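# Flip the chain and fit the cover plate on its pins

## Task

Flip the chain so the pins of its connecting link face upward and all links rest flat on the block, then seat the cover plate onto both pins; the result must stay in place without the robot holding it.

## Robot and tools

Robot and frame. There are two arms, left_arm and right_arm, each with six joints and a parallel gripper. Joint order, always: waist, shoulder, elbow, wrist pitch, wrist yaw, wrist roll. Stated ranges in rad: waist -2.618 to 3.054, shoulder 0.000 to 3.142, elbow 0.000 to 3.142, wrist pitch -1.571 to 1.571, wrist yaw -1.571 to 1.571, wrist roll -2.094 to 2.094 (real ends may differ by up to 0.036). Every position uses one shared scene frame: origin on the table surface midway between the arms, +x reaching out over the table, +z up, and left_arm sitting toward +y. The arm names do not match image left and right. A gripper's fingers extend along its own +z and close along its own y; its reported point lies between the pads, just under 1 cm behind the tips.

Row layout (used by both motion tools). One flat list of 14 numbers, each in [-1, 1], covering both arms even when only one moves: left_arm's six joint values then its opening, then right_arm's six joint values then its opening. Joint values are scaled offsets, not poses: 1.0 equals 1.202 rad for the waist, 1.258 shoulder, 1.238 elbow, 2.073 wrist pitch, 2.022 for wrist yaw and for wrist roll. The opening is absolute: +1 fully open, -1 shut.

execute_actions(actions). actions is a list of actions; each action is a list of up to 15 rows; each row is played for one 1/30 s step, and a shorter list keeps repeating its final row until 15 steps have passed. Within an action, every row's joint offsets count from the joint angles when that action began (not from the previous row); for the first action of a call, that is the last reported state. An empty list just returns the current state and images. An action asking any joint to travel more than 0.036 rad outward beyond its range is rejected for both arms; a malformed action, or a first action failing that check, rejects the whole call with no motion.

move(target, speed, blocking). target is one 14-number row; its joint offsets count from the Joint positions in the latest result that lists them, not from where the arm happens to be. Openings are sent immediately. All joints follow synchronized paths, so hands travel on curves, and nothing avoids obstacles or the other arm. speed (rad/s, 0.01 to 2, default 0.5) caps the joint with the longest travel; paths last between 0.5 and 10 s and are cut off at 10 s. Fast moves and targets set deep past a contact hit and press harder. With blocking=false the result comes back after 0.5 s while motion continues; further execute_actions or move calls are refused until wait or stop shows it finished. The extra move: line reports the ending (done, off_target, moving, held, fault), limits=held or limits=none, and each arm's joint farthest from target.

wait(seconds): 0 to 10; the arms keep their last command and a running move continues. stop(): brakes a running move; fingers keep moving and fast motion needs braking room. zoom_image(camera, region): camera is cam_high, cam_low, cam_left_wrist or cam_right_wrist; region is [x0, y0, x1, y1] in image pixels, origin at top-left, no more than 504 by 504. finished_scene(scene): pass the current scene number; irreversible, and the goal must already hold with nothing held by the robot.

Reading results. The state line gives each gripper's end_effector_position (metres) and end_effector_quat_wxyz in the scene frame; reported positions drift from truth at long reach. Joint positions and Joint velocities list each arm's six joints (rad, rad/s) then the pad gap (m; 0.087 when fully open). Joint targets shows what the joints are currently being driven toward. grip_measured is the opening on the command scale, with a fixed per-gripper error near 1 mm. "joint command not followed" means a clearance check altered or blocked targets on some steps. "joint sent to its limit" means a joint was stopped at its end; its absence proves nothing. FAULT, MOTOR HOT (75 °C) and OVER-TEMPERATURE FAULT lines report stops; at 90 °C an arm halts for 10 s, at 100 °C it drops whatever it holds.

Motion behaviour. Per step, each joint's target is kept within a lead of its measured angle: 0.202 rad waist, 0.258 shoulder, 0.238 elbow, 0.573 wrist pitch, 0.522 wrist yaw and roll; targets that would shift the hand over 70 mm are scaled back. Large moves therefore span several actions, and an unfinished move should be re-commanded. Friction can leave a joint about 0.031 rad short, so tiny commands may do nothing.

Gripping. To hold something, keep commanding an opening roughly 0.02 under grip_measured; smaller margins grip more gently. Pads manage about 20 N each; snapping shut fast can squeeze harder and even spring open. Parts held or lying loose may get brief external tugs or pushes.

Cameras. All four are 504x504: cam_high looks down from above the far side, cam_low views from a low side angle, and each wrist camera rides on its hand. Calibration is approximate.

Avoid: dropping parts, knocking anything off the table, slamming or pushing hard, letting the arms collide or press on each other, and long loaded holds that heat the motors.

Each tool is called after "Emit:" by a JSON object that holds its "api" and its "payload".

## Session

Emit:
{"api": "execute_actions", "payload": {"actions": []}}

Scene clock: 0.00 s.
left_arm: end_effector_position=(+0.3605, +0.0681, +0.1625) grip_measured=+1.000 end_effector_quat_wxyz=(+0.434, +0.679, +0.537, -0.250) | right_arm: end_effector_position=(+0.1988, -0.3029, +0.2361) grip_measured=+0.983 end_effector_quat_wxyz=(+0.393, +0.128, +0.906, -0.085)
Joint names: [waist, shoulder, elbow, wrist pitch, wrist yaw, wrist roll]
Joint positions: left_arm=[-0.594  1.677  1.272 -0.356  0.763  0.961  0.087] | right_arm=[-0.044  0.829  1.119 -1.034  0.077 -0.002  0.087]
Joint velocities: left_arm=[-0.007 -0.012 -0.012 -0.037 -0.007 -0.022  0.   ] | right_arm=[ 0.002  0.027  0.012 -0.037  0.022  0.022 -0.001]
Joint targets: left_arm=[-0.594 1.677 1.272 -0.356 0.763 0.961] | right_arm=[-0.044 0.829 1.119 -1.034 0.077 -0.002]
camera_calibration (this result's frames):
cam_left_wrist: T_world_to_cam=[[-0.951447, 0.0542864, -0.302989, 0.388799], [0.0989892, 0.986, -0.134185, -0.062354], [0.291463, -0.157662, -0.9435, 0.19904], [0, 0, 0, 1]] pos_world=[0.318081, 0.0717556, 0.297229]
cam_right_wrist: T_world_to_cam=[[-0.291053, -0.953735, 0.0753455, -0.255281], [-0.954438, 0.294882, 0.0457526, 0.291452], [-0.065854, -0.0585961, -0.996107, 0.369391], [0, 0, 0, 1]] pos_world=[0.228198, -0.30777, 0.373853]

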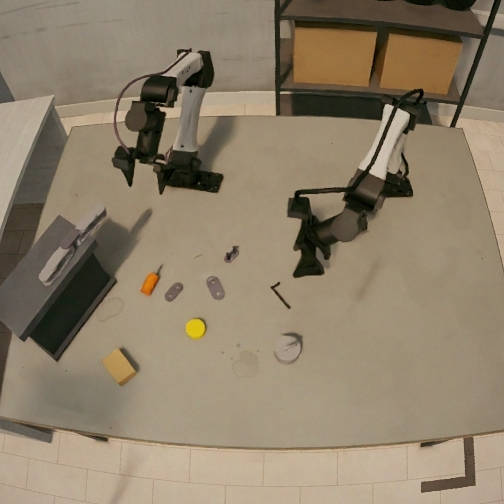

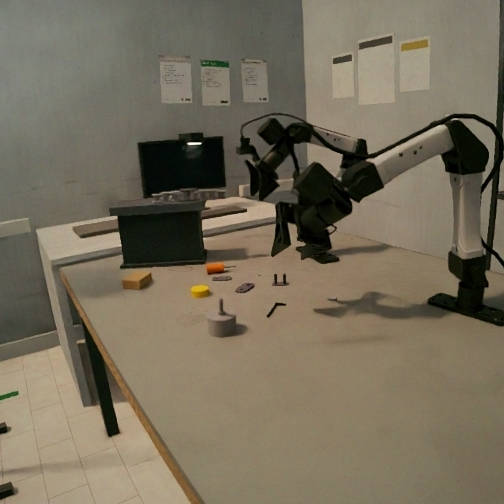

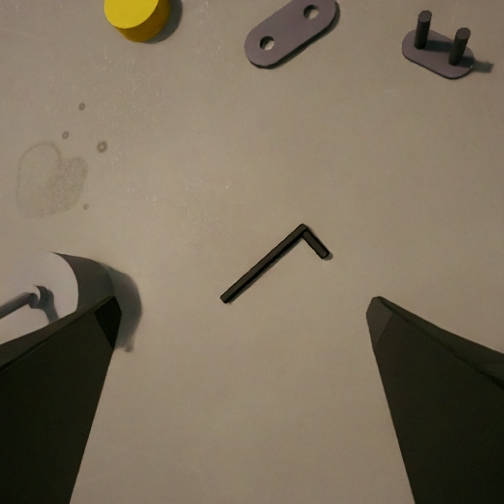

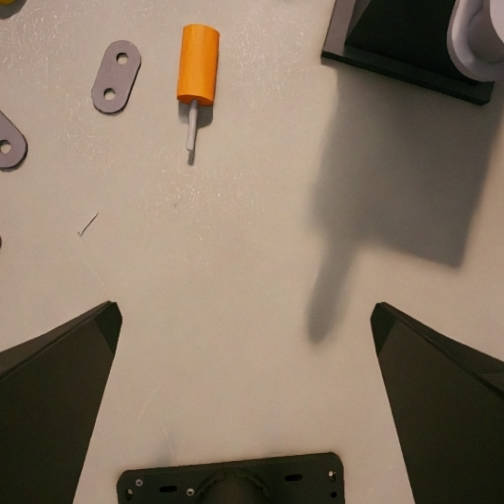

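Emit:
{"api": "zoom_image", "payload": {"camera": "cam_high", "region": [0, 190, 140, 330]}}

Emit:
{"api": "zoom_image", "payload": {"camera": "cam_low", "region": [100, 160, 250, 280]}}

Region (0, 190, 140, 330) of cam_high's 504x504 image, scaled by 3.600, with more detail than that image has.

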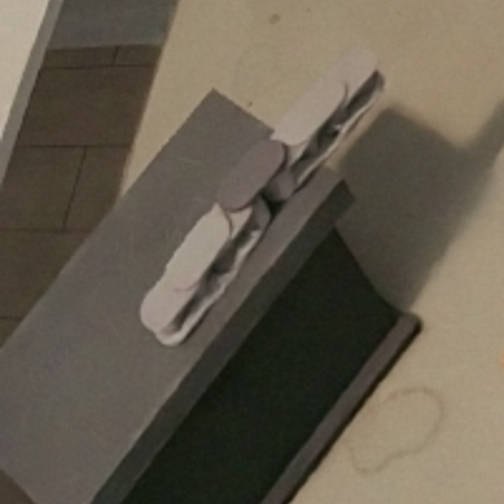

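Region (100, 160, 250, 280) of cam_low's 504x504 image, scaled by 3.360, with more detail than that image has; it fills the top 403 rows of this view, and the rest is white.

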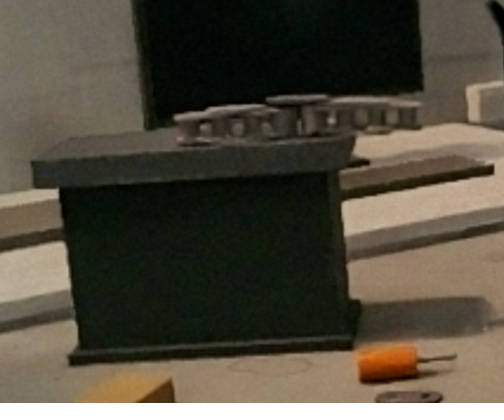

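Emit:
{"api": "move", "payload": {"target": [0.5,-0.4,0,0,0,0,1,0,0.2,0.5,-0.05,-0.038,0,1], "speed": 0.6}}

Emit:
{"api": "move", "payload": {"target": [0,0,0,0,0,0,1,-0.27,0.44,0.355,-0.055,0,0,1], "speed": 0.6}}

Scene clock: 10.40 s.
left_arm: end_effector_position=(+0.3950, +0.3036, +0.3567) grip_measured=+1.000 end_effector_quat_wxyz=(+0.635, +0.515, +0.575, +0.026) | right_arm: end_effector_position=(+0.2382, -0.3010, +0.3916) grip_measured=+0.983 end_effector_quat_wxyz=(+0.520, +0.108, +0.845, -0.070)
Joint names: [waist, shoulder, elbow, wrist pitch, wrist yaw, wrist roll]
Joint positions: left_arm=[ 0.     1.183  1.272 -0.358  0.763  0.961  0.087] | right_arm=[-0.044  1.059  1.718 -1.125  0.012 -0.002  0.087]
Joint velocities: left_arm=[ 0.007  0.002  0.007 -0.051 -0.022 -0.007  0.   ] | right_arm=[-0.017  0.007 -0.007 -0.066 -0.007  0.022 -0.   ]
Joint targets: left_arm=[0.007 1.174 1.272 -0.356 0.763 0.961] | right_arm=[-0.044 1.081 1.738 -1.138 0.000 -0.002]
move: off_target (right_arm); limits=none; left_arm: farthest joint: the shoulder, 0.009 radians from its target (0.503 radians at the start); right_arm: farthest joint: the shoulder, 0.021 radians from its target (0.251 radians at the start)
camera_calibration (this result's frames):
cam_left_wrist: T_world_to_cam=[[-0.574687, -0.46516, -0.673321, 0.608713], [-0.360789, 0.882492, -0.301727, 0.000925896], [0.734552, 0.0695282, -0.674981, 0.0695274], [0, 0, 0, 1]] pos_world=[0.299082, 0.277498, 0.457068]
cam_right_wrist: T_world_to_cam=[[-0.253502, -0.966873, 0.0298723, -0.24883], [-0.943289, 0.24024, -0.229109, 0.409879], [0.214343, -0.086258, -0.972942, 0.442792], [0, 0, 0, 1]] pos_world=[0.228646, -0.300862, 0.532152]

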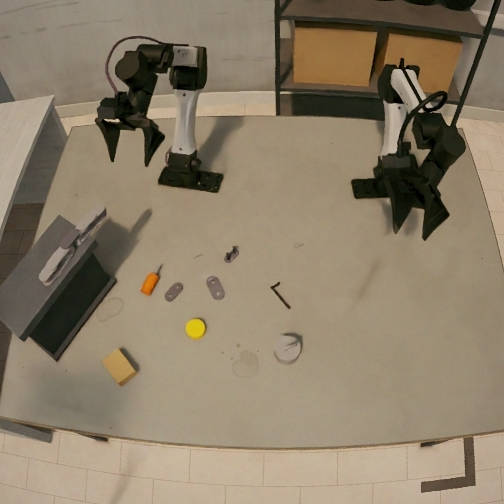

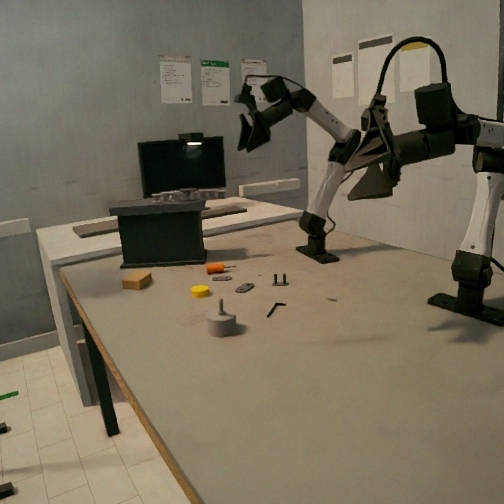

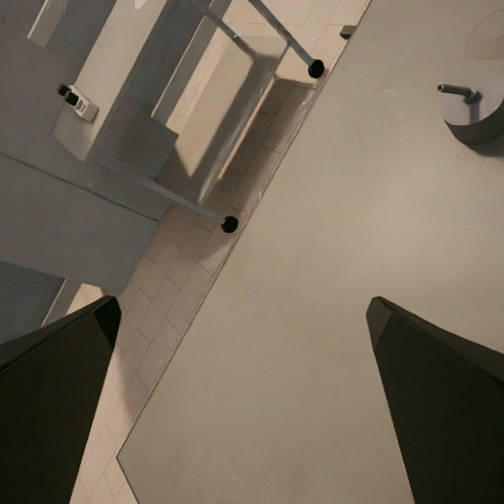

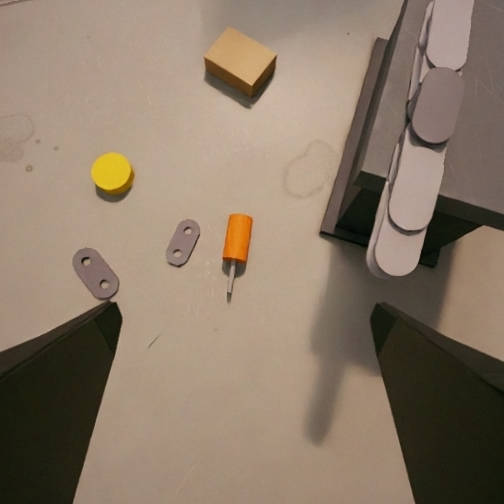

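Scene clock: 11.97 s.
left_arm: end_effector_position=(+0.3950, +0.3036, +0.3567) grip_measured=+1.000 end_effector_quat_wxyz=(+0.635, +0.515, +0.575, +0.026) | right_arm: end_effector_position=(+0.3097, -0.4404, +0.3607) grip_measured=+0.983 end_effector_quat_wxyz=(+0.404, +0.255, +0.870, -0.124)
Joint names: [waist, shoulder, elbow, wrist pitch, wrist yaw, wrist roll]
Joint positions: left_arm=[ 0.     1.183  1.272 -0.358  0.763  0.961  0.087] | right_arm=[-0.362  1.606  2.136 -1.227  0.012 -0.002  0.087]
Joint velocities: left_arm=[ 0.002  0.017 -0.002  0.037  0.007  0.037  0.   ] | right_arm=[-0.002  0.012  0.002 -0.022 -0.007 -0.007  0.   ]
Joint targets: left_arm=[0.000 1.183 1.272 -0.358 0.763 0.961] | right_arm=[-0.368 1.613 2.157 -1.240 0.012 -0.002]
move: off_target (right_arm); limits=none; left_arm: farthest joint: the waist, 0.000 radians from its target (0.000 radians at the start); right_arm: farthest joint: the elbow, 0.022 radians from its target (0.440 radians at the start)
camera_calibration (this result's frames):
cam_left_wrist: T_world_to_cam=[[-0.574687, -0.46516, -0.673321, 0.608713], [-0.360789, 0.882492, -0.301727, 0.000925896], [0.734552, 0.0695282, -0.674981, 0.0695274], [0, 0, 0, 1]] pos_world=[0.299082, 0.277498, 0.457068]
cam_right_wrist: T_world_to_cam=[[-0.537935, -0.842419, 0.0309277, -0.221972], [-0.842834, 0.538173, -0.000751588, 0.521457], [-0.0160113, -0.0264712, -0.999521, 0.492683], [0, 0, 0, 1]] pos_world=[0.327984, -0.454585, 0.499705]

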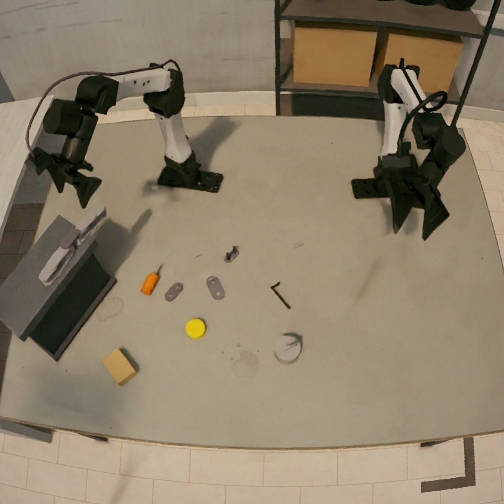

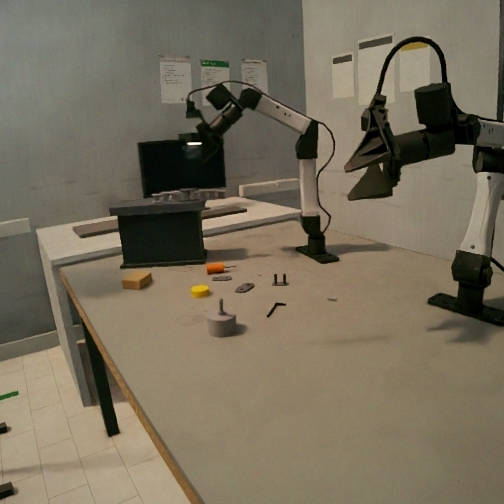

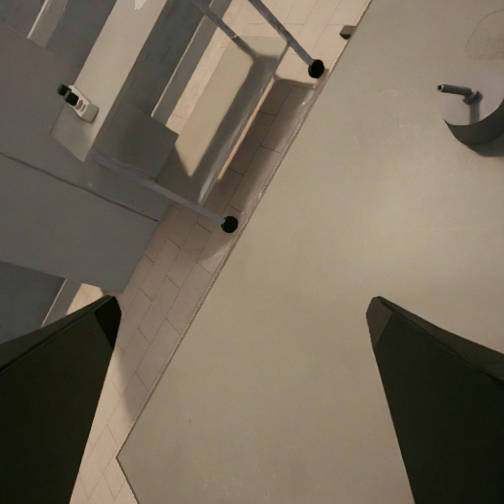

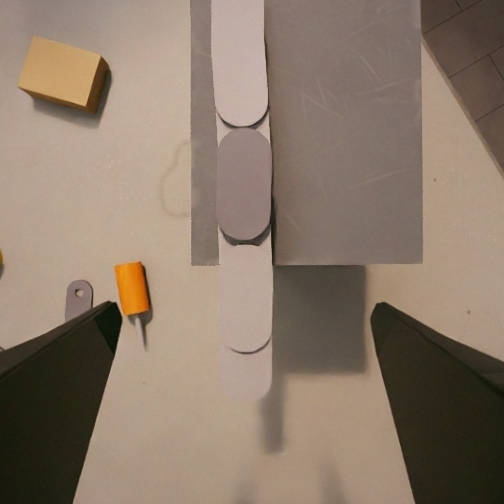

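Emit:
{"api": "move", "payload": {"target": [0,0,0,0,0,0,1,0.38,-0.2,-0.3,0.3,0.102,-0.778,1], "speed": 1.0}}

Scene clock: 31.30 s.
left_arm: end_effector_position=(+0.3950, +0.3036, +0.3567) grip_measured=+1.000 end_effector_quat_wxyz=(+0.635, +0.515, +0.575, +0.026) | right_arm: end_effector_position=(+0.3835, -0.3602, +0.4778) grip_measured=+0.983 end_effector_quat_wxyz=(-0.359, +0.463, -0.620, +0.522)
Joint names: [waist, shoulder, elbow, wrist pitch, wrist yaw, wrist roll]
Joint positions: left_arm=[ 0.     1.183  1.272 -0.358  0.763  0.961  0.087] | right_arm=[ 0.087  1.372  1.786 -0.616  0.206 -1.568  0.087]
Joint velocities: left_arm=[ 0.002 -0.017 -0.022 -0.022  0.037 -0.022  0.   ] | right_arm=[ 0.002 -0.002  0.002  0.007  0.007 -0.066 -0.001]
Joint targets: left_arm=[0.000 1.183 1.272 -0.358 0.763 0.961] | right_arm=[0.094 1.355 1.765 -0.605 0.218 -1.575]
move: off_target (right_arm); limits=none; left_arm: farthest joint: the waist, 0.000 radians from its target (0.000 radians at the start); right_arm: farthest joint: the elbow, 0.021 radians from its target (0.371 radians at the start)
camera_calibration (this result's frames):
cam_left_wrist: T_world_to_cam=[[-0.574687, -0.46516, -0.673321, 0.608713], [-0.360789, 0.882492, -0.301727, 0.000925896], [0.734552, 0.0695282, -0.674981, 0.0695274], [0, 0, 0, 1]] pos_world=[0.299082, 0.277498, 0.457068]
cam_right_wrist: T_world_to_cam=[[0.19687, -0.00378741, 0.980422, -0.551754], [-0.911851, -0.368132, 0.181679, 0.153439], [0.360237, -0.929766, -0.0759277, -0.297942], [0, 0, 0, 1]] pos_world=[0.355867, -0.22262, 0.490453]

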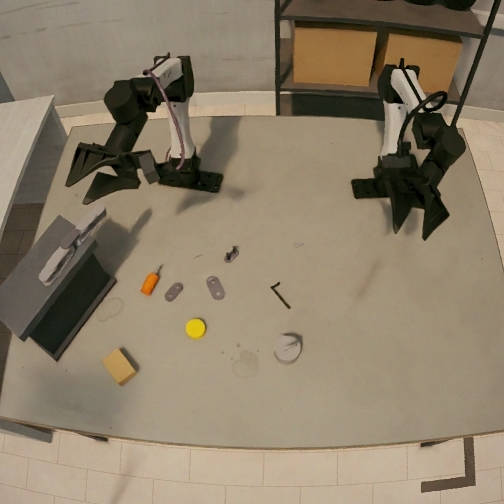

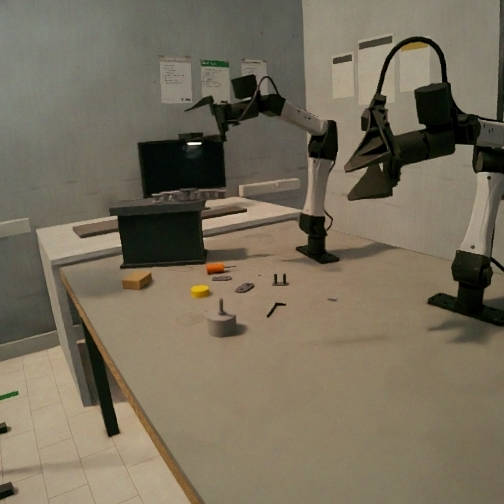

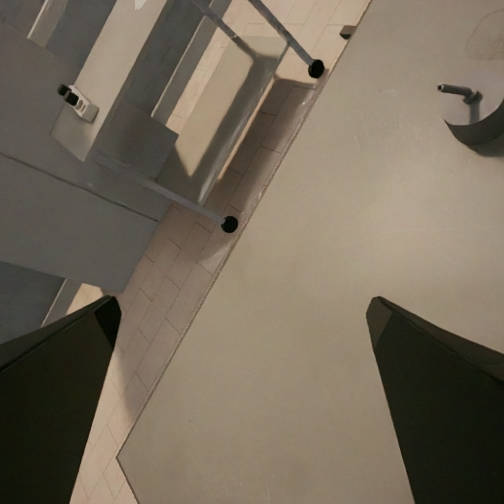

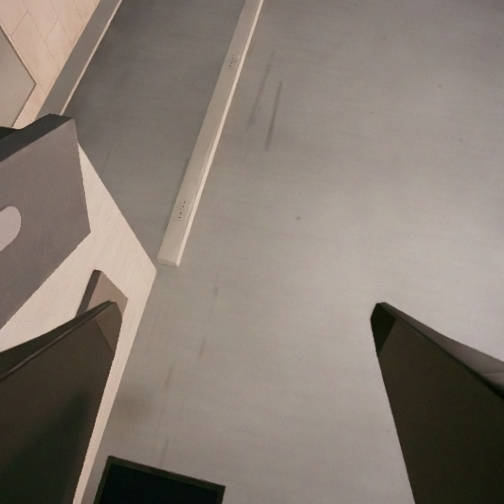

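Emit:
{"api": "move", "payload": {"target": [0,0,0,0,0,0,1,0,-0.269,-0.95,0.52,0,0,1], "speed": 0.8}}

Emit:
{"api": "move", "payload": {"target": [0,0,0,0,0,0,1,0,0,-0.183,0.091,0,0,1], "speed": 0.6}}

Scene clock: 36.10 s.
left_arm: end_effector_position=(+0.3950, +0.3036, +0.3567) grip_measured=+1.000 end_effector_quat_wxyz=(+0.635, +0.515, +0.575, +0.026) | right_arm: end_effector_position=(+0.3571, -0.3571, +0.3013) grip_measured=+0.983 end_effector_quat_wxyz=(+0.420, -0.406, +0.569, -0.579)
Joint names: [waist, shoulder, elbow, wrist pitch, wrist yaw, wrist roll]
Joint positions: left_arm=[ 0.     1.183  1.272 -0.358  0.763  0.961  0.087] | right_arm=[ 0.087  1.052  0.624  0.451  0.206 -1.569  0.087]
Joint velocities: left_arm=[-0.012 -0.002  0.002 -0.007 -0.037 -0.007  0.   ] | right_arm=[-0.012 -0.007  0.017 -0.022 -0.022  0.022 -0.   ]
Joint targets: left_arm=[0.000 1.183 1.272 -0.358 0.763 0.961] | right_arm=[0.087 1.034 0.609 0.462 0.206 -1.568]
move: done; limits=none; left_arm: farthest joint: the waist, 0.000 radians from its target (0.000 radians at the start); right_arm: farthest joint: the shoulder, 0.018 radians from its target (0.339 radians at the start)
camera_calibration (this result's frames):
cam_left_wrist: T_world_to_cam=[[-0.574687, -0.46516, -0.673321, 0.608713], [-0.360789, 0.882492, -0.301727, 0.000925896], [0.734552, 0.0695282, -0.674981, 0.0695274], [0, 0, 0, 1]] pos_world=[0.299082, 0.277498, 0.457068]
cam_right_wrist: T_world_to_cam=[[-0.0262208, 0.0232983, 0.999385, -0.289875], [-0.930648, -0.365571, -0.0158949, 0.229738], [0.364976, -0.930492, 0.0312681, -0.333257], [0, 0, 0, 1]] pos_world=[0.327835, -0.219354, 0.303769]

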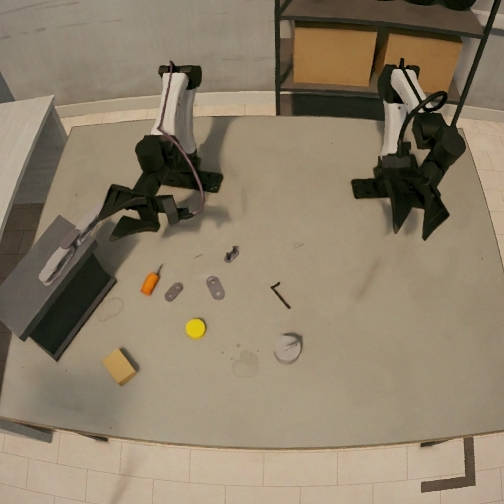

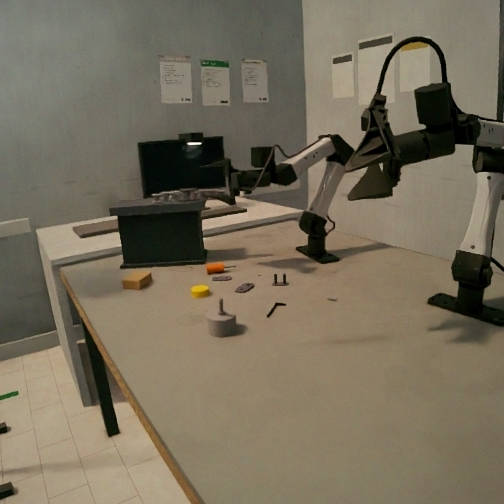

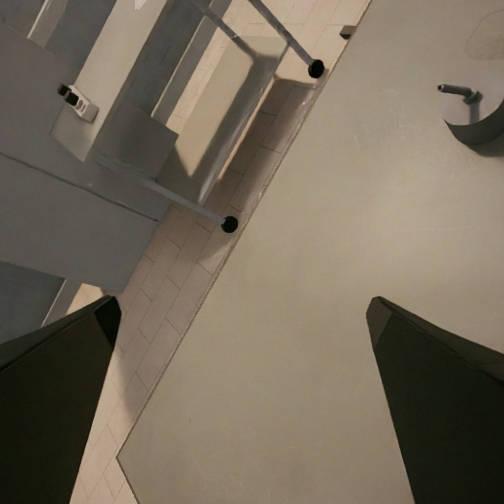

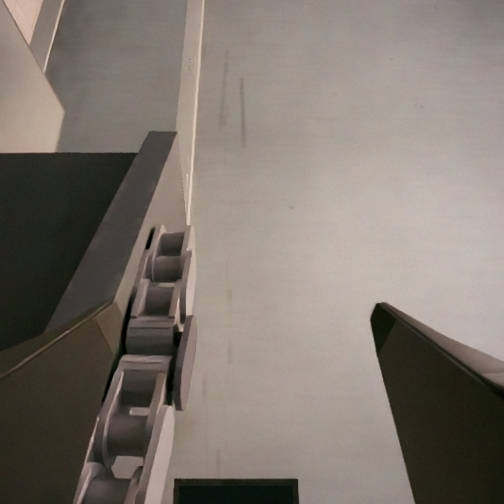

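Scene clock: 37.27 s.
left_arm: end_effector_position=(+0.3950, +0.3036, +0.3567) grip_measured=+1.000 end_effector_quat_wxyz=(+0.635, +0.515, +0.575, +0.026) | right_arm: end_effector_position=(+0.3417, -0.3553, +0.2415) grip_measured=+0.983 end_effector_quat_wxyz=(+0.410, -0.415, +0.577, -0.571)
Joint names: [waist, shoulder, elbow, wrist pitch, wrist yaw, wrist roll]
Joint positions: left_arm=[ 0.     1.183  1.272 -0.358  0.763  0.961  0.087] | right_arm=[ 0.087  1.052  0.411  0.629  0.206 -1.569  0.087]
Joint velocities: left_arm=[-0.002 -0.007  0.002 -0.037  0.051 -0.007  0.   ] | right_arm=[-0.007 -0.007 -0.027 -0.007 -0.066  0.022  0.001]
Joint targets: left_arm=[0.000 1.183 1.272 -0.358 0.763 0.961] | right_arm=[0.087 1.052 0.398 0.640 0.206 -1.569]
move: done; limits=none; left_arm: farthest joint: the waist, 0.000 radians from its target (0.000 radians at the start); right_arm: farthest joint: the elbow, 0.014 radians from its target (0.227 radians at the start)
camera_calibration (this result's frames):
cam_left_wrist: T_world_to_cam=[[-0.574687, -0.46516, -0.673321, 0.608713], [-0.360789, 0.882492, -0.301727, 0.000925896], [0.734552, 0.0695282, -0.674981, 0.0695274], [0, 0, 0, 1]] pos_world=[0.299082, 0.277498, 0.457068]
cam_right_wrist: T_world_to_cam=[[0.00900074, 0.019141, 0.999776, -0.244166], [-0.930657, -0.36557, 0.0153774, 0.207569], [0.365783, -0.930587, 0.0145233, -0.32034], [0, 0, 0, 1]] pos_world=[0.312548, -0.21755, 0.245571]

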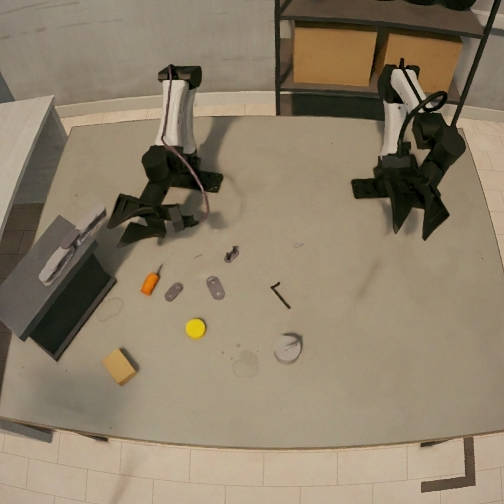

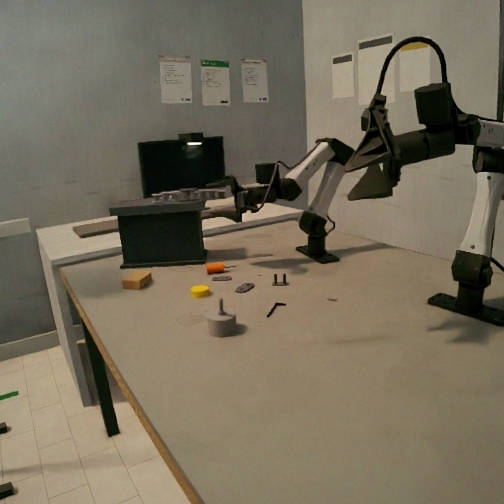

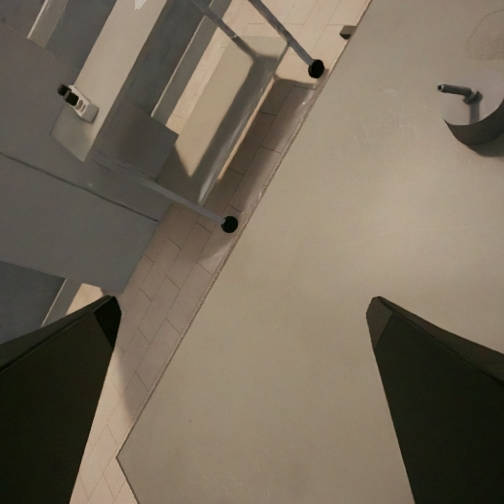

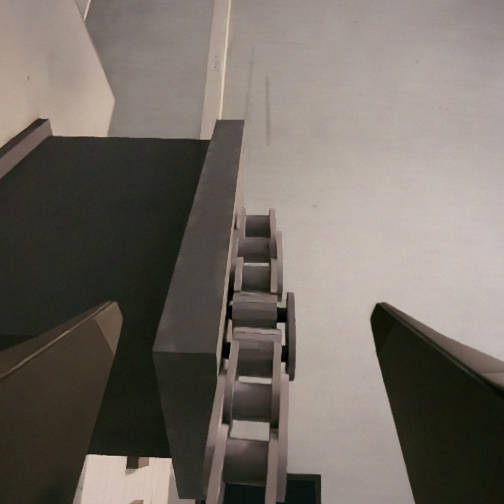

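Swing in, with elbow slightly up.

Emit:
{"api": "move", "payload": {"target": [0,0,0,0,0,0,1,-0.208,0,0.024,0,0,0,1], "speed": 0.25}}

Scene clock: 42.00 s.
left_arm: end_effector_position=(+0.3950, +0.3036, +0.3567) grip_measured=+1.000 end_effector_quat_wxyz=(+0.635, +0.515, +0.575, +0.026) | right_arm: end_effector_position=(+0.3031, -0.4353, +0.2416) grip_measured=+0.983 end_effector_quat_wxyz=(+0.338, -0.342, +0.623, -0.616)
Joint names: [waist, shoulder, elbow, wrist pitch, wrist yaw, wrist roll]
Joint positions: left_arm=[ 0.     1.183  1.272 -0.358  0.763  0.961  0.087] | right_arm=[-0.155  1.052  0.411  0.629  0.206 -1.569  0.087]
Joint velocities: left_arm=[-0.007 -0.017  0.007  0.022  0.022 -0.037  0.   ] | right_arm=[-0.007  0.012  0.007 -0.022 -0.037 -0.007 -0.   ]
Joint targets: left_arm=[0.000 1.183 1.272 -0.358 0.763 0.961] | right_arm=[-0.163 1.052 0.441 0.629 0.206 -1.569]
move: off_target (right_arm); limits=none; left_arm: farthest joint: the waist, 0.000 radians from its target (0.000 radians at the start); right_arm: farthest joint: the elbow, 0.029 radians from its target (0.029 radians at the start)
camera_calibration (this result's frames):
cam_left_wrist: T_world_to_cam=[[-0.574687, -0.46516, -0.673321, 0.608713], [-0.360789, 0.882492, -0.301727, 0.000925896], [0.734552, 0.0695282, -0.674981, 0.0695274], [0, 0, 0, 1]] pos_world=[0.299082, 0.277498, 0.457068]
cam_right_wrist: T_world_to_cam=[[0.0129787, 0.0165524, 0.999779, -0.244712], [-0.991232, -0.131275, 0.0150412, 0.26287], [0.131495, -0.991208, 0.0147035, -0.336028], [0, 0, 0, 1]] pos_world=[0.307927, -0.294515, 0.245645]

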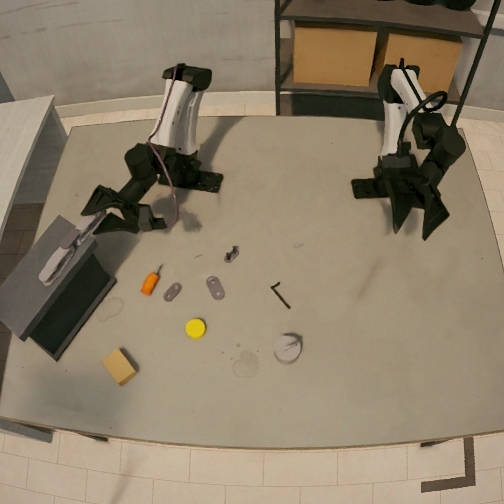

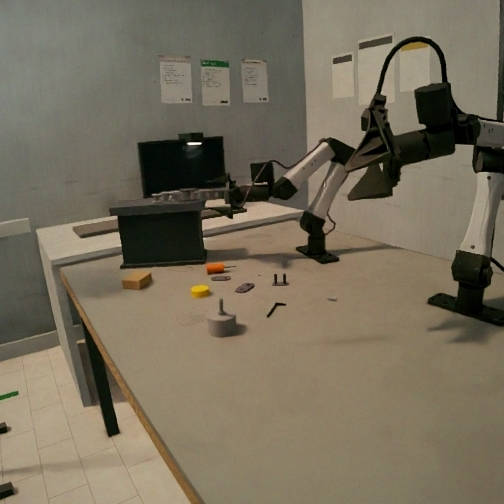

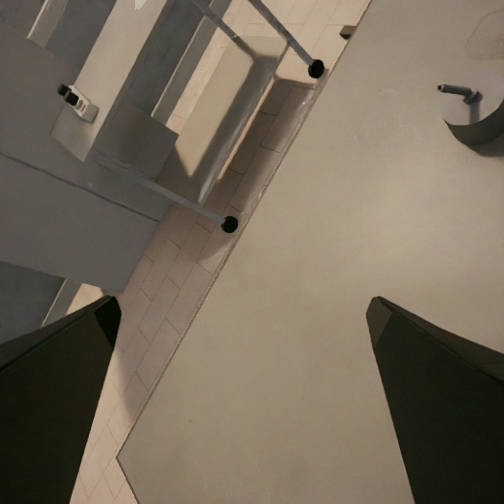

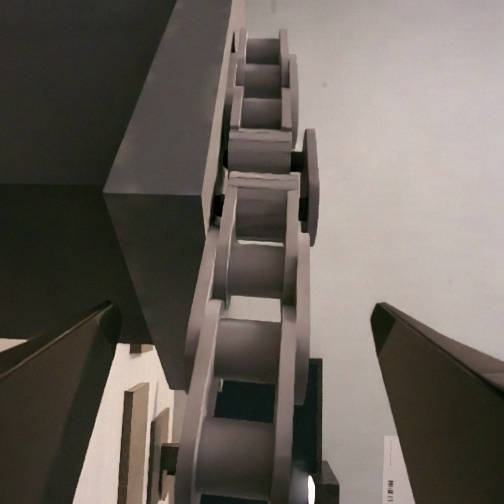

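Emit:
{"api": "execute_actions", "payload": {"actions": [[[0,0,0,0,0,0,1,0,0,0,0.012,0,0,0.4],[0,0,0,0,0,0,1,0,0,0,0.012,0,0,0.2],[0,0,0,0,0,0,1,0,0,0,0.012,0,0,-0.1]],[[0,0,0,0,0,0,1,0,0,0,0,0,0,-0.18],[0,0,0,0,0,0,1,0,0,0,0,0,0,-0.2],[0,0,0,0,0,0,1,0,0,0,0,0,0,-0.22],[0,0,0,0,0,0,1,0,0,0,0,0,0,-0.24],[0,0,0,0,0,0,1,0,0,0,0,0,0,-0.27]]]}}

Scene clock: 46.67 s.
left_arm: end_effector_position=(+0.3950, +0.3036, +0.3567) grip_measured=+1.000 end_effector_quat_wxyz=(+0.635, +0.515, +0.575, +0.026) | right_arm: end_effector_position=(+0.3031, -0.4353, +0.2446) grip_measured=-0.230 end_effector_quat_wxyz=(+0.342, -0.339, +0.620, -0.620)
Joint names: [waist, shoulder, elbow, wrist pitch, wrist yaw, wrist roll]
Joint positions: left_arm=[ 0.     1.183  1.272 -0.358  0.763  0.961  0.087] | right_arm=[-0.155  1.052  0.411  0.642  0.206 -1.567  0.034]
Joint velocities: left_arm=[-0.017 -0.022  0.012  0.066  0.066  0.007  0.   ] | right_arm=[ 0.022 -0.002  0.002  0.037  0.007 -0.007  0.   ]
Joint targets: left_arm=[0.000 1.183 1.272 -0.358 0.763 0.961] | right_arm=[-0.155 1.052 0.411 0.643 0.206 -1.569]
camera_calibration (this result's frames):
cam_left_wrist: T_world_to_cam=[[-0.574687, -0.46516, -0.673321, 0.608713], [-0.360789, 0.882492, -0.301727, 0.000925896], [0.734552, 0.0695282, -0.674981, 0.0695274], [0, 0, 0, 1]] pos_world=[0.299082, 0.277498, 0.457068]
cam_right_wrist: T_world_to_cam=[[0.000228875, 0.0201564, 0.999797, -0.242311], [-0.991347, -0.131238, 0.00287276, 0.265867], [0.131269, -0.991146, 0.019952, -0.337269], [0, 0, 0, 1]] pos_world=[0.307895, -0.294507, 0.248228]

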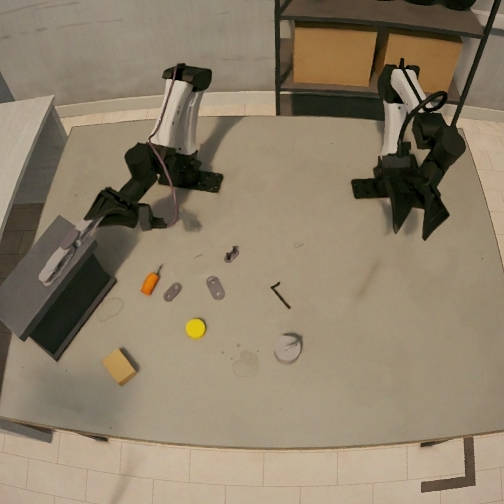

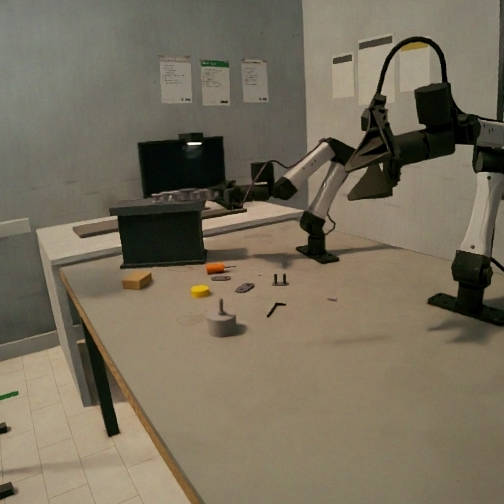

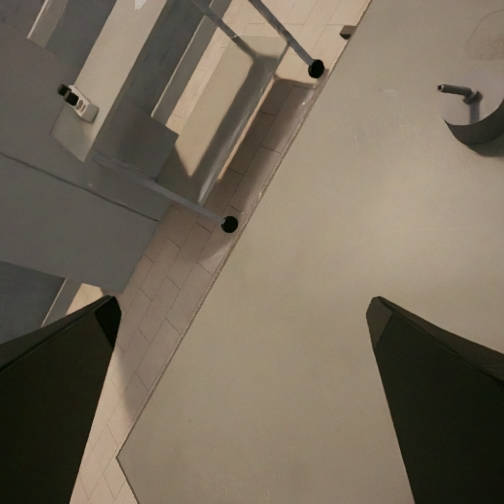

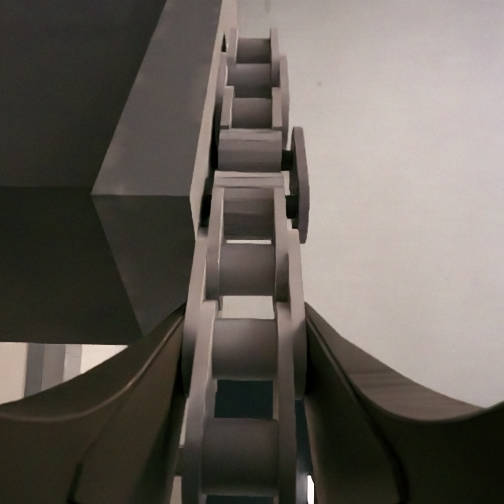

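Emit:
{"api": "move", "payload": {"target": [0,0,0,0,0,0,1,-0.073,-0.068,0.098,-0.064,-0.044,0.267,-0.27], "speed": 0.25}}

Scene clock: 56.73 s.
left_arm: end_effector_position=(+0.3950, +0.3036, +0.3567) grip_measured=+1.000 end_effector_quat_wxyz=(+0.635, +0.515, +0.575, +0.026) | right_arm: end_effector_position=(+0.2981, -0.4447, +0.2503) grip_measured=-0.230 end_effector_quat_wxyz=(+0.493, -0.160, +0.689, -0.507)
Joint names: [waist, shoulder, elbow, wrist pitch, wrist yaw, wrist roll]
Joint positions: left_arm=[ 0.     1.183  1.272 -0.358  0.763  0.961  0.087] | right_arm=[-0.236  0.991  0.501  0.49   0.132 -1.028  0.034]
Joint velocities: left_arm=[-0.017  0.002  0.002  0.022 -0.007 -0.007  0.   ] | right_arm=[-0.007 -0.012 -0.007 -0.066  0.022  0.051 -0.   ]
Joint targets: left_arm=[0.000 1.183 1.272 -0.358 0.763 0.961] | right_arm=[-0.243 0.967 0.533 0.510 0.117 -1.027]
move: off_target (right_arm); limits=none; left_arm: farthest joint: the waist, 0.000 radians from its target (0.000 radians at the start); right_arm: farthest joint: the elbow, 0.031 radians from its target (0.121 radians at the start)
camera_calibration (this result's frames):
cam_left_wrist: T_world_to_cam=[[-0.574687, -0.46516, -0.673321, 0.608713], [-0.360789, 0.882492, -0.301727, 0.000925896], [0.734552, 0.0695282, -0.674981, 0.0695274], [0, 0, 0, 1]] pos_world=[0.299082, 0.277498, 0.457068]
cam_right_wrist: T_world_to_cam=[[-0.277552, -0.414601, 0.866644, -0.325071], [-0.94387, -0.0504853, -0.326437, 0.363771], [0.179094, -0.908602, -0.377317, -0.224189], [0, 0, 0, 1]] pos_world=[0.293279, -0.320108, 0.315878]

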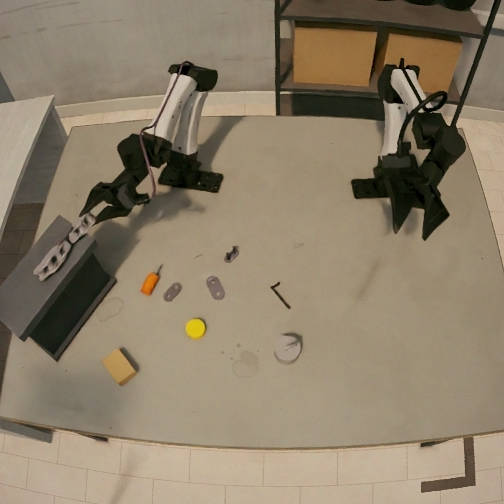

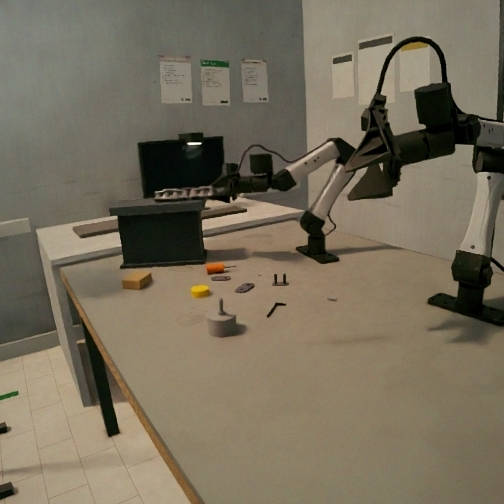

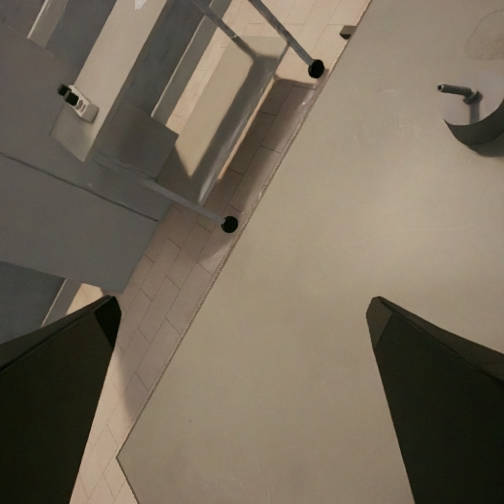

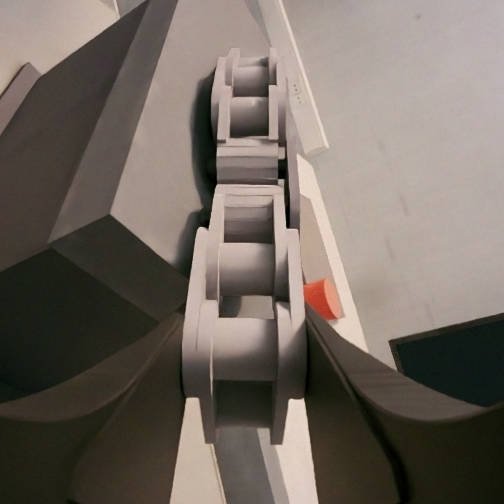

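Emit:
{"api": "move", "payload": {"target": [0,0,0,0,0,0,1,-0.119,-0.039,0.063,-0.026,-0.077,0.25,-0.27], "speed": 0.25}}

Scene clock: 62.50 s.
left_arm: end_effector_position=(+0.3950, +0.3036, +0.3567) grip_measured=+1.000 end_effector_quat_wxyz=(+0.635, +0.515, +0.575, +0.026) | right_arm: end_effector_position=(+0.2902, -0.4554, +0.2423) grip_measured=-0.230 end_effector_quat_wxyz=(+0.595, +0.022, +0.716, -0.365)
Joint names: [waist, shoulder, elbow, wrist pitch, wrist yaw, wrist roll]
Joint positions: left_arm=[ 0.     1.183  1.272 -0.358  0.763  0.961  0.087] | right_arm=[-0.374  0.969  0.543  0.401  0.001 -0.52   0.034]
Joint velocities: left_arm=[-0.002 -0.012 -0.002 -0.022 -0.022  0.022  0.   ] | right_arm=[ 0.002 -0.022  0.017 -0.081  0.022  0.007 -0.   ]
Joint targets: left_arm=[0.000 1.183 1.272 -0.358 0.763 0.961] | right_arm=[-0.379 0.942 0.579 0.436 -0.024 -0.522]
move: off_target (right_arm); limits=none; left_arm: farthest joint: the waist, 0.000 radians from its target (0.000 radians at the start); right_arm: farthest joint: the elbow, 0.036 radians from its target (0.078 radians at the start)
camera_calibration (this result's frames):
cam_left_wrist: T_world_to_cam=[[-0.574687, -0.46516, -0.673321, 0.608713], [-0.360789, 0.882492, -0.301727, 0.000925896], [0.734552, 0.0695282, -0.674981, 0.0695274], [0, 0, 0, 1]] pos_world=[0.299082, 0.277498, 0.457068]
cam_right_wrist: T_world_to_cam=[[-0.466992, -0.718949, 0.514812, -0.323026], [-0.830053, 0.155704, -0.535507, 0.464731], [0.304844, -0.677399, -0.669478, -0.0959442], [0, 0, 0, 1]] pos_world=[0.264149, -0.369592, 0.350932]

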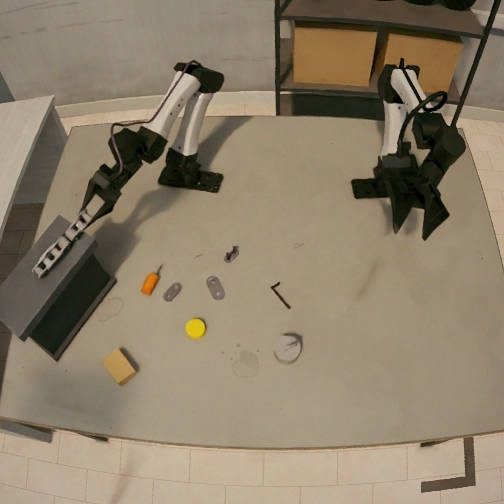

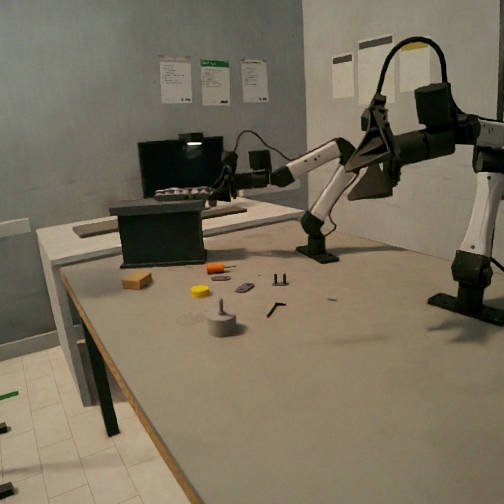

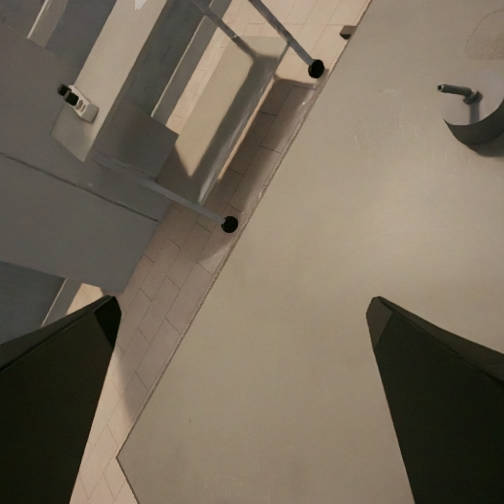

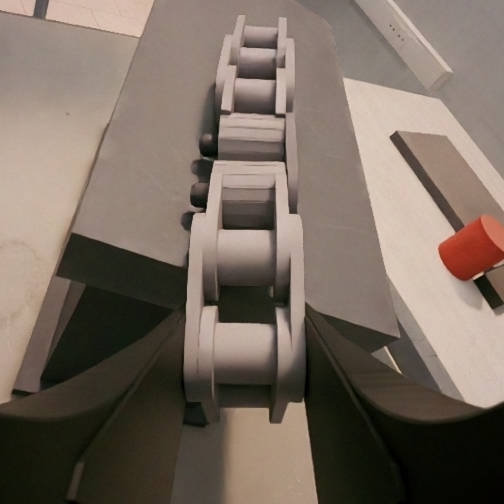

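Emit:
{"api": "move", "payload": {"target": [0,0,0,0,0,0,1,-0.131,0,0.037,0.032,-0.089,0.258,-0.27], "speed": 0.25}}

Scene clock: 67.50 s.
left_arm: end_effector_position=(+0.3950, +0.3036, +0.3567) grip_measured=+1.000 end_effector_quat_wxyz=(+0.635, +0.515, +0.575, +0.026) | right_arm: end_effector_position=(+0.2852, -0.4583, +0.2349) grip_measured=-0.230 end_effector_quat_wxyz=(+0.668, +0.200, +0.690, -0.194)
Joint names: [waist, shoulder, elbow, wrist pitch, wrist yaw, wrist roll]
Joint positions: left_arm=[ 0.     1.183  1.272 -0.358  0.763  0.961  0.087] | right_arm=[-0.524  0.969  0.543  0.393 -0.164 -0.004  0.034]
Joint velocities: left_arm=[-0.002 -0.002 -0.002 -0.022  0.022  0.007  0.   ] | right_arm=[-0.007 -0.012 -0.012  0.007 -0.037 -0.037  0.   ]
Joint targets: left_arm=[0.000 1.183 1.272 -0.358 0.763 0.961] | right_arm=[-0.532 0.969 0.589 0.467 -0.179 0.002]
move: off_target (right_arm); limits=none; left_arm: farthest joint: the waist, 0.000 radians from its target (0.000 radians at the start); right_arm: farthest joint: the wrist pitch, 0.074 radians from its target (0.067 radians at the start)
camera_calibration (this result's frames):
cam_left_wrist: T_world_to_cam=[[-0.574687, -0.46516, -0.673321, 0.608713], [-0.360789, 0.882492, -0.301727, 0.000925896], [0.734552, 0.0695282, -0.674981, 0.0695274], [0, 0, 0, 1]] pos_world=[0.299082, 0.277498, 0.457068]
cam_right_wrist: T_world_to_cam=[[-0.542102, -0.840067, 0.0203111, -0.241615], [-0.667338, 0.415698, -0.617945, 0.549193], [0.510672, -0.348544, -0.785959, 0.0180982], [0, 0, 0, 1]] pos_world=[0.226275, -0.424963, 0.358503]

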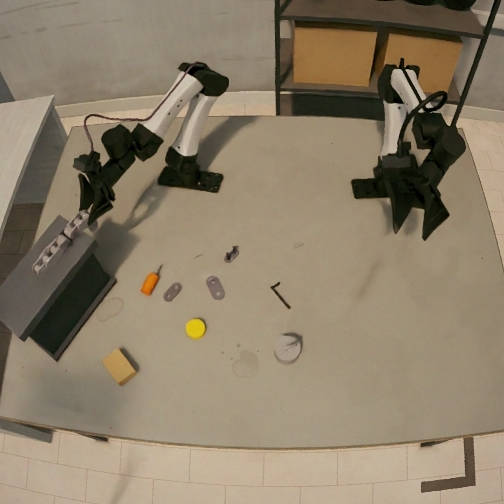

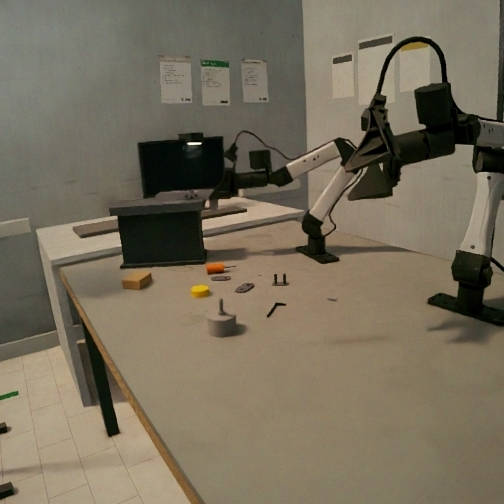

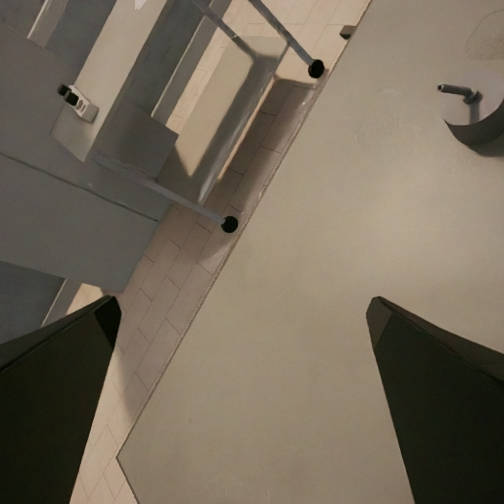

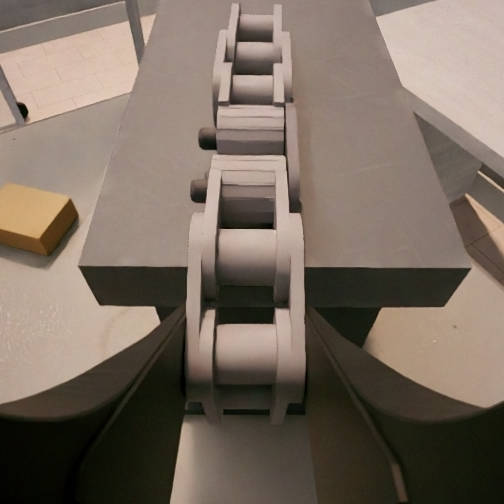

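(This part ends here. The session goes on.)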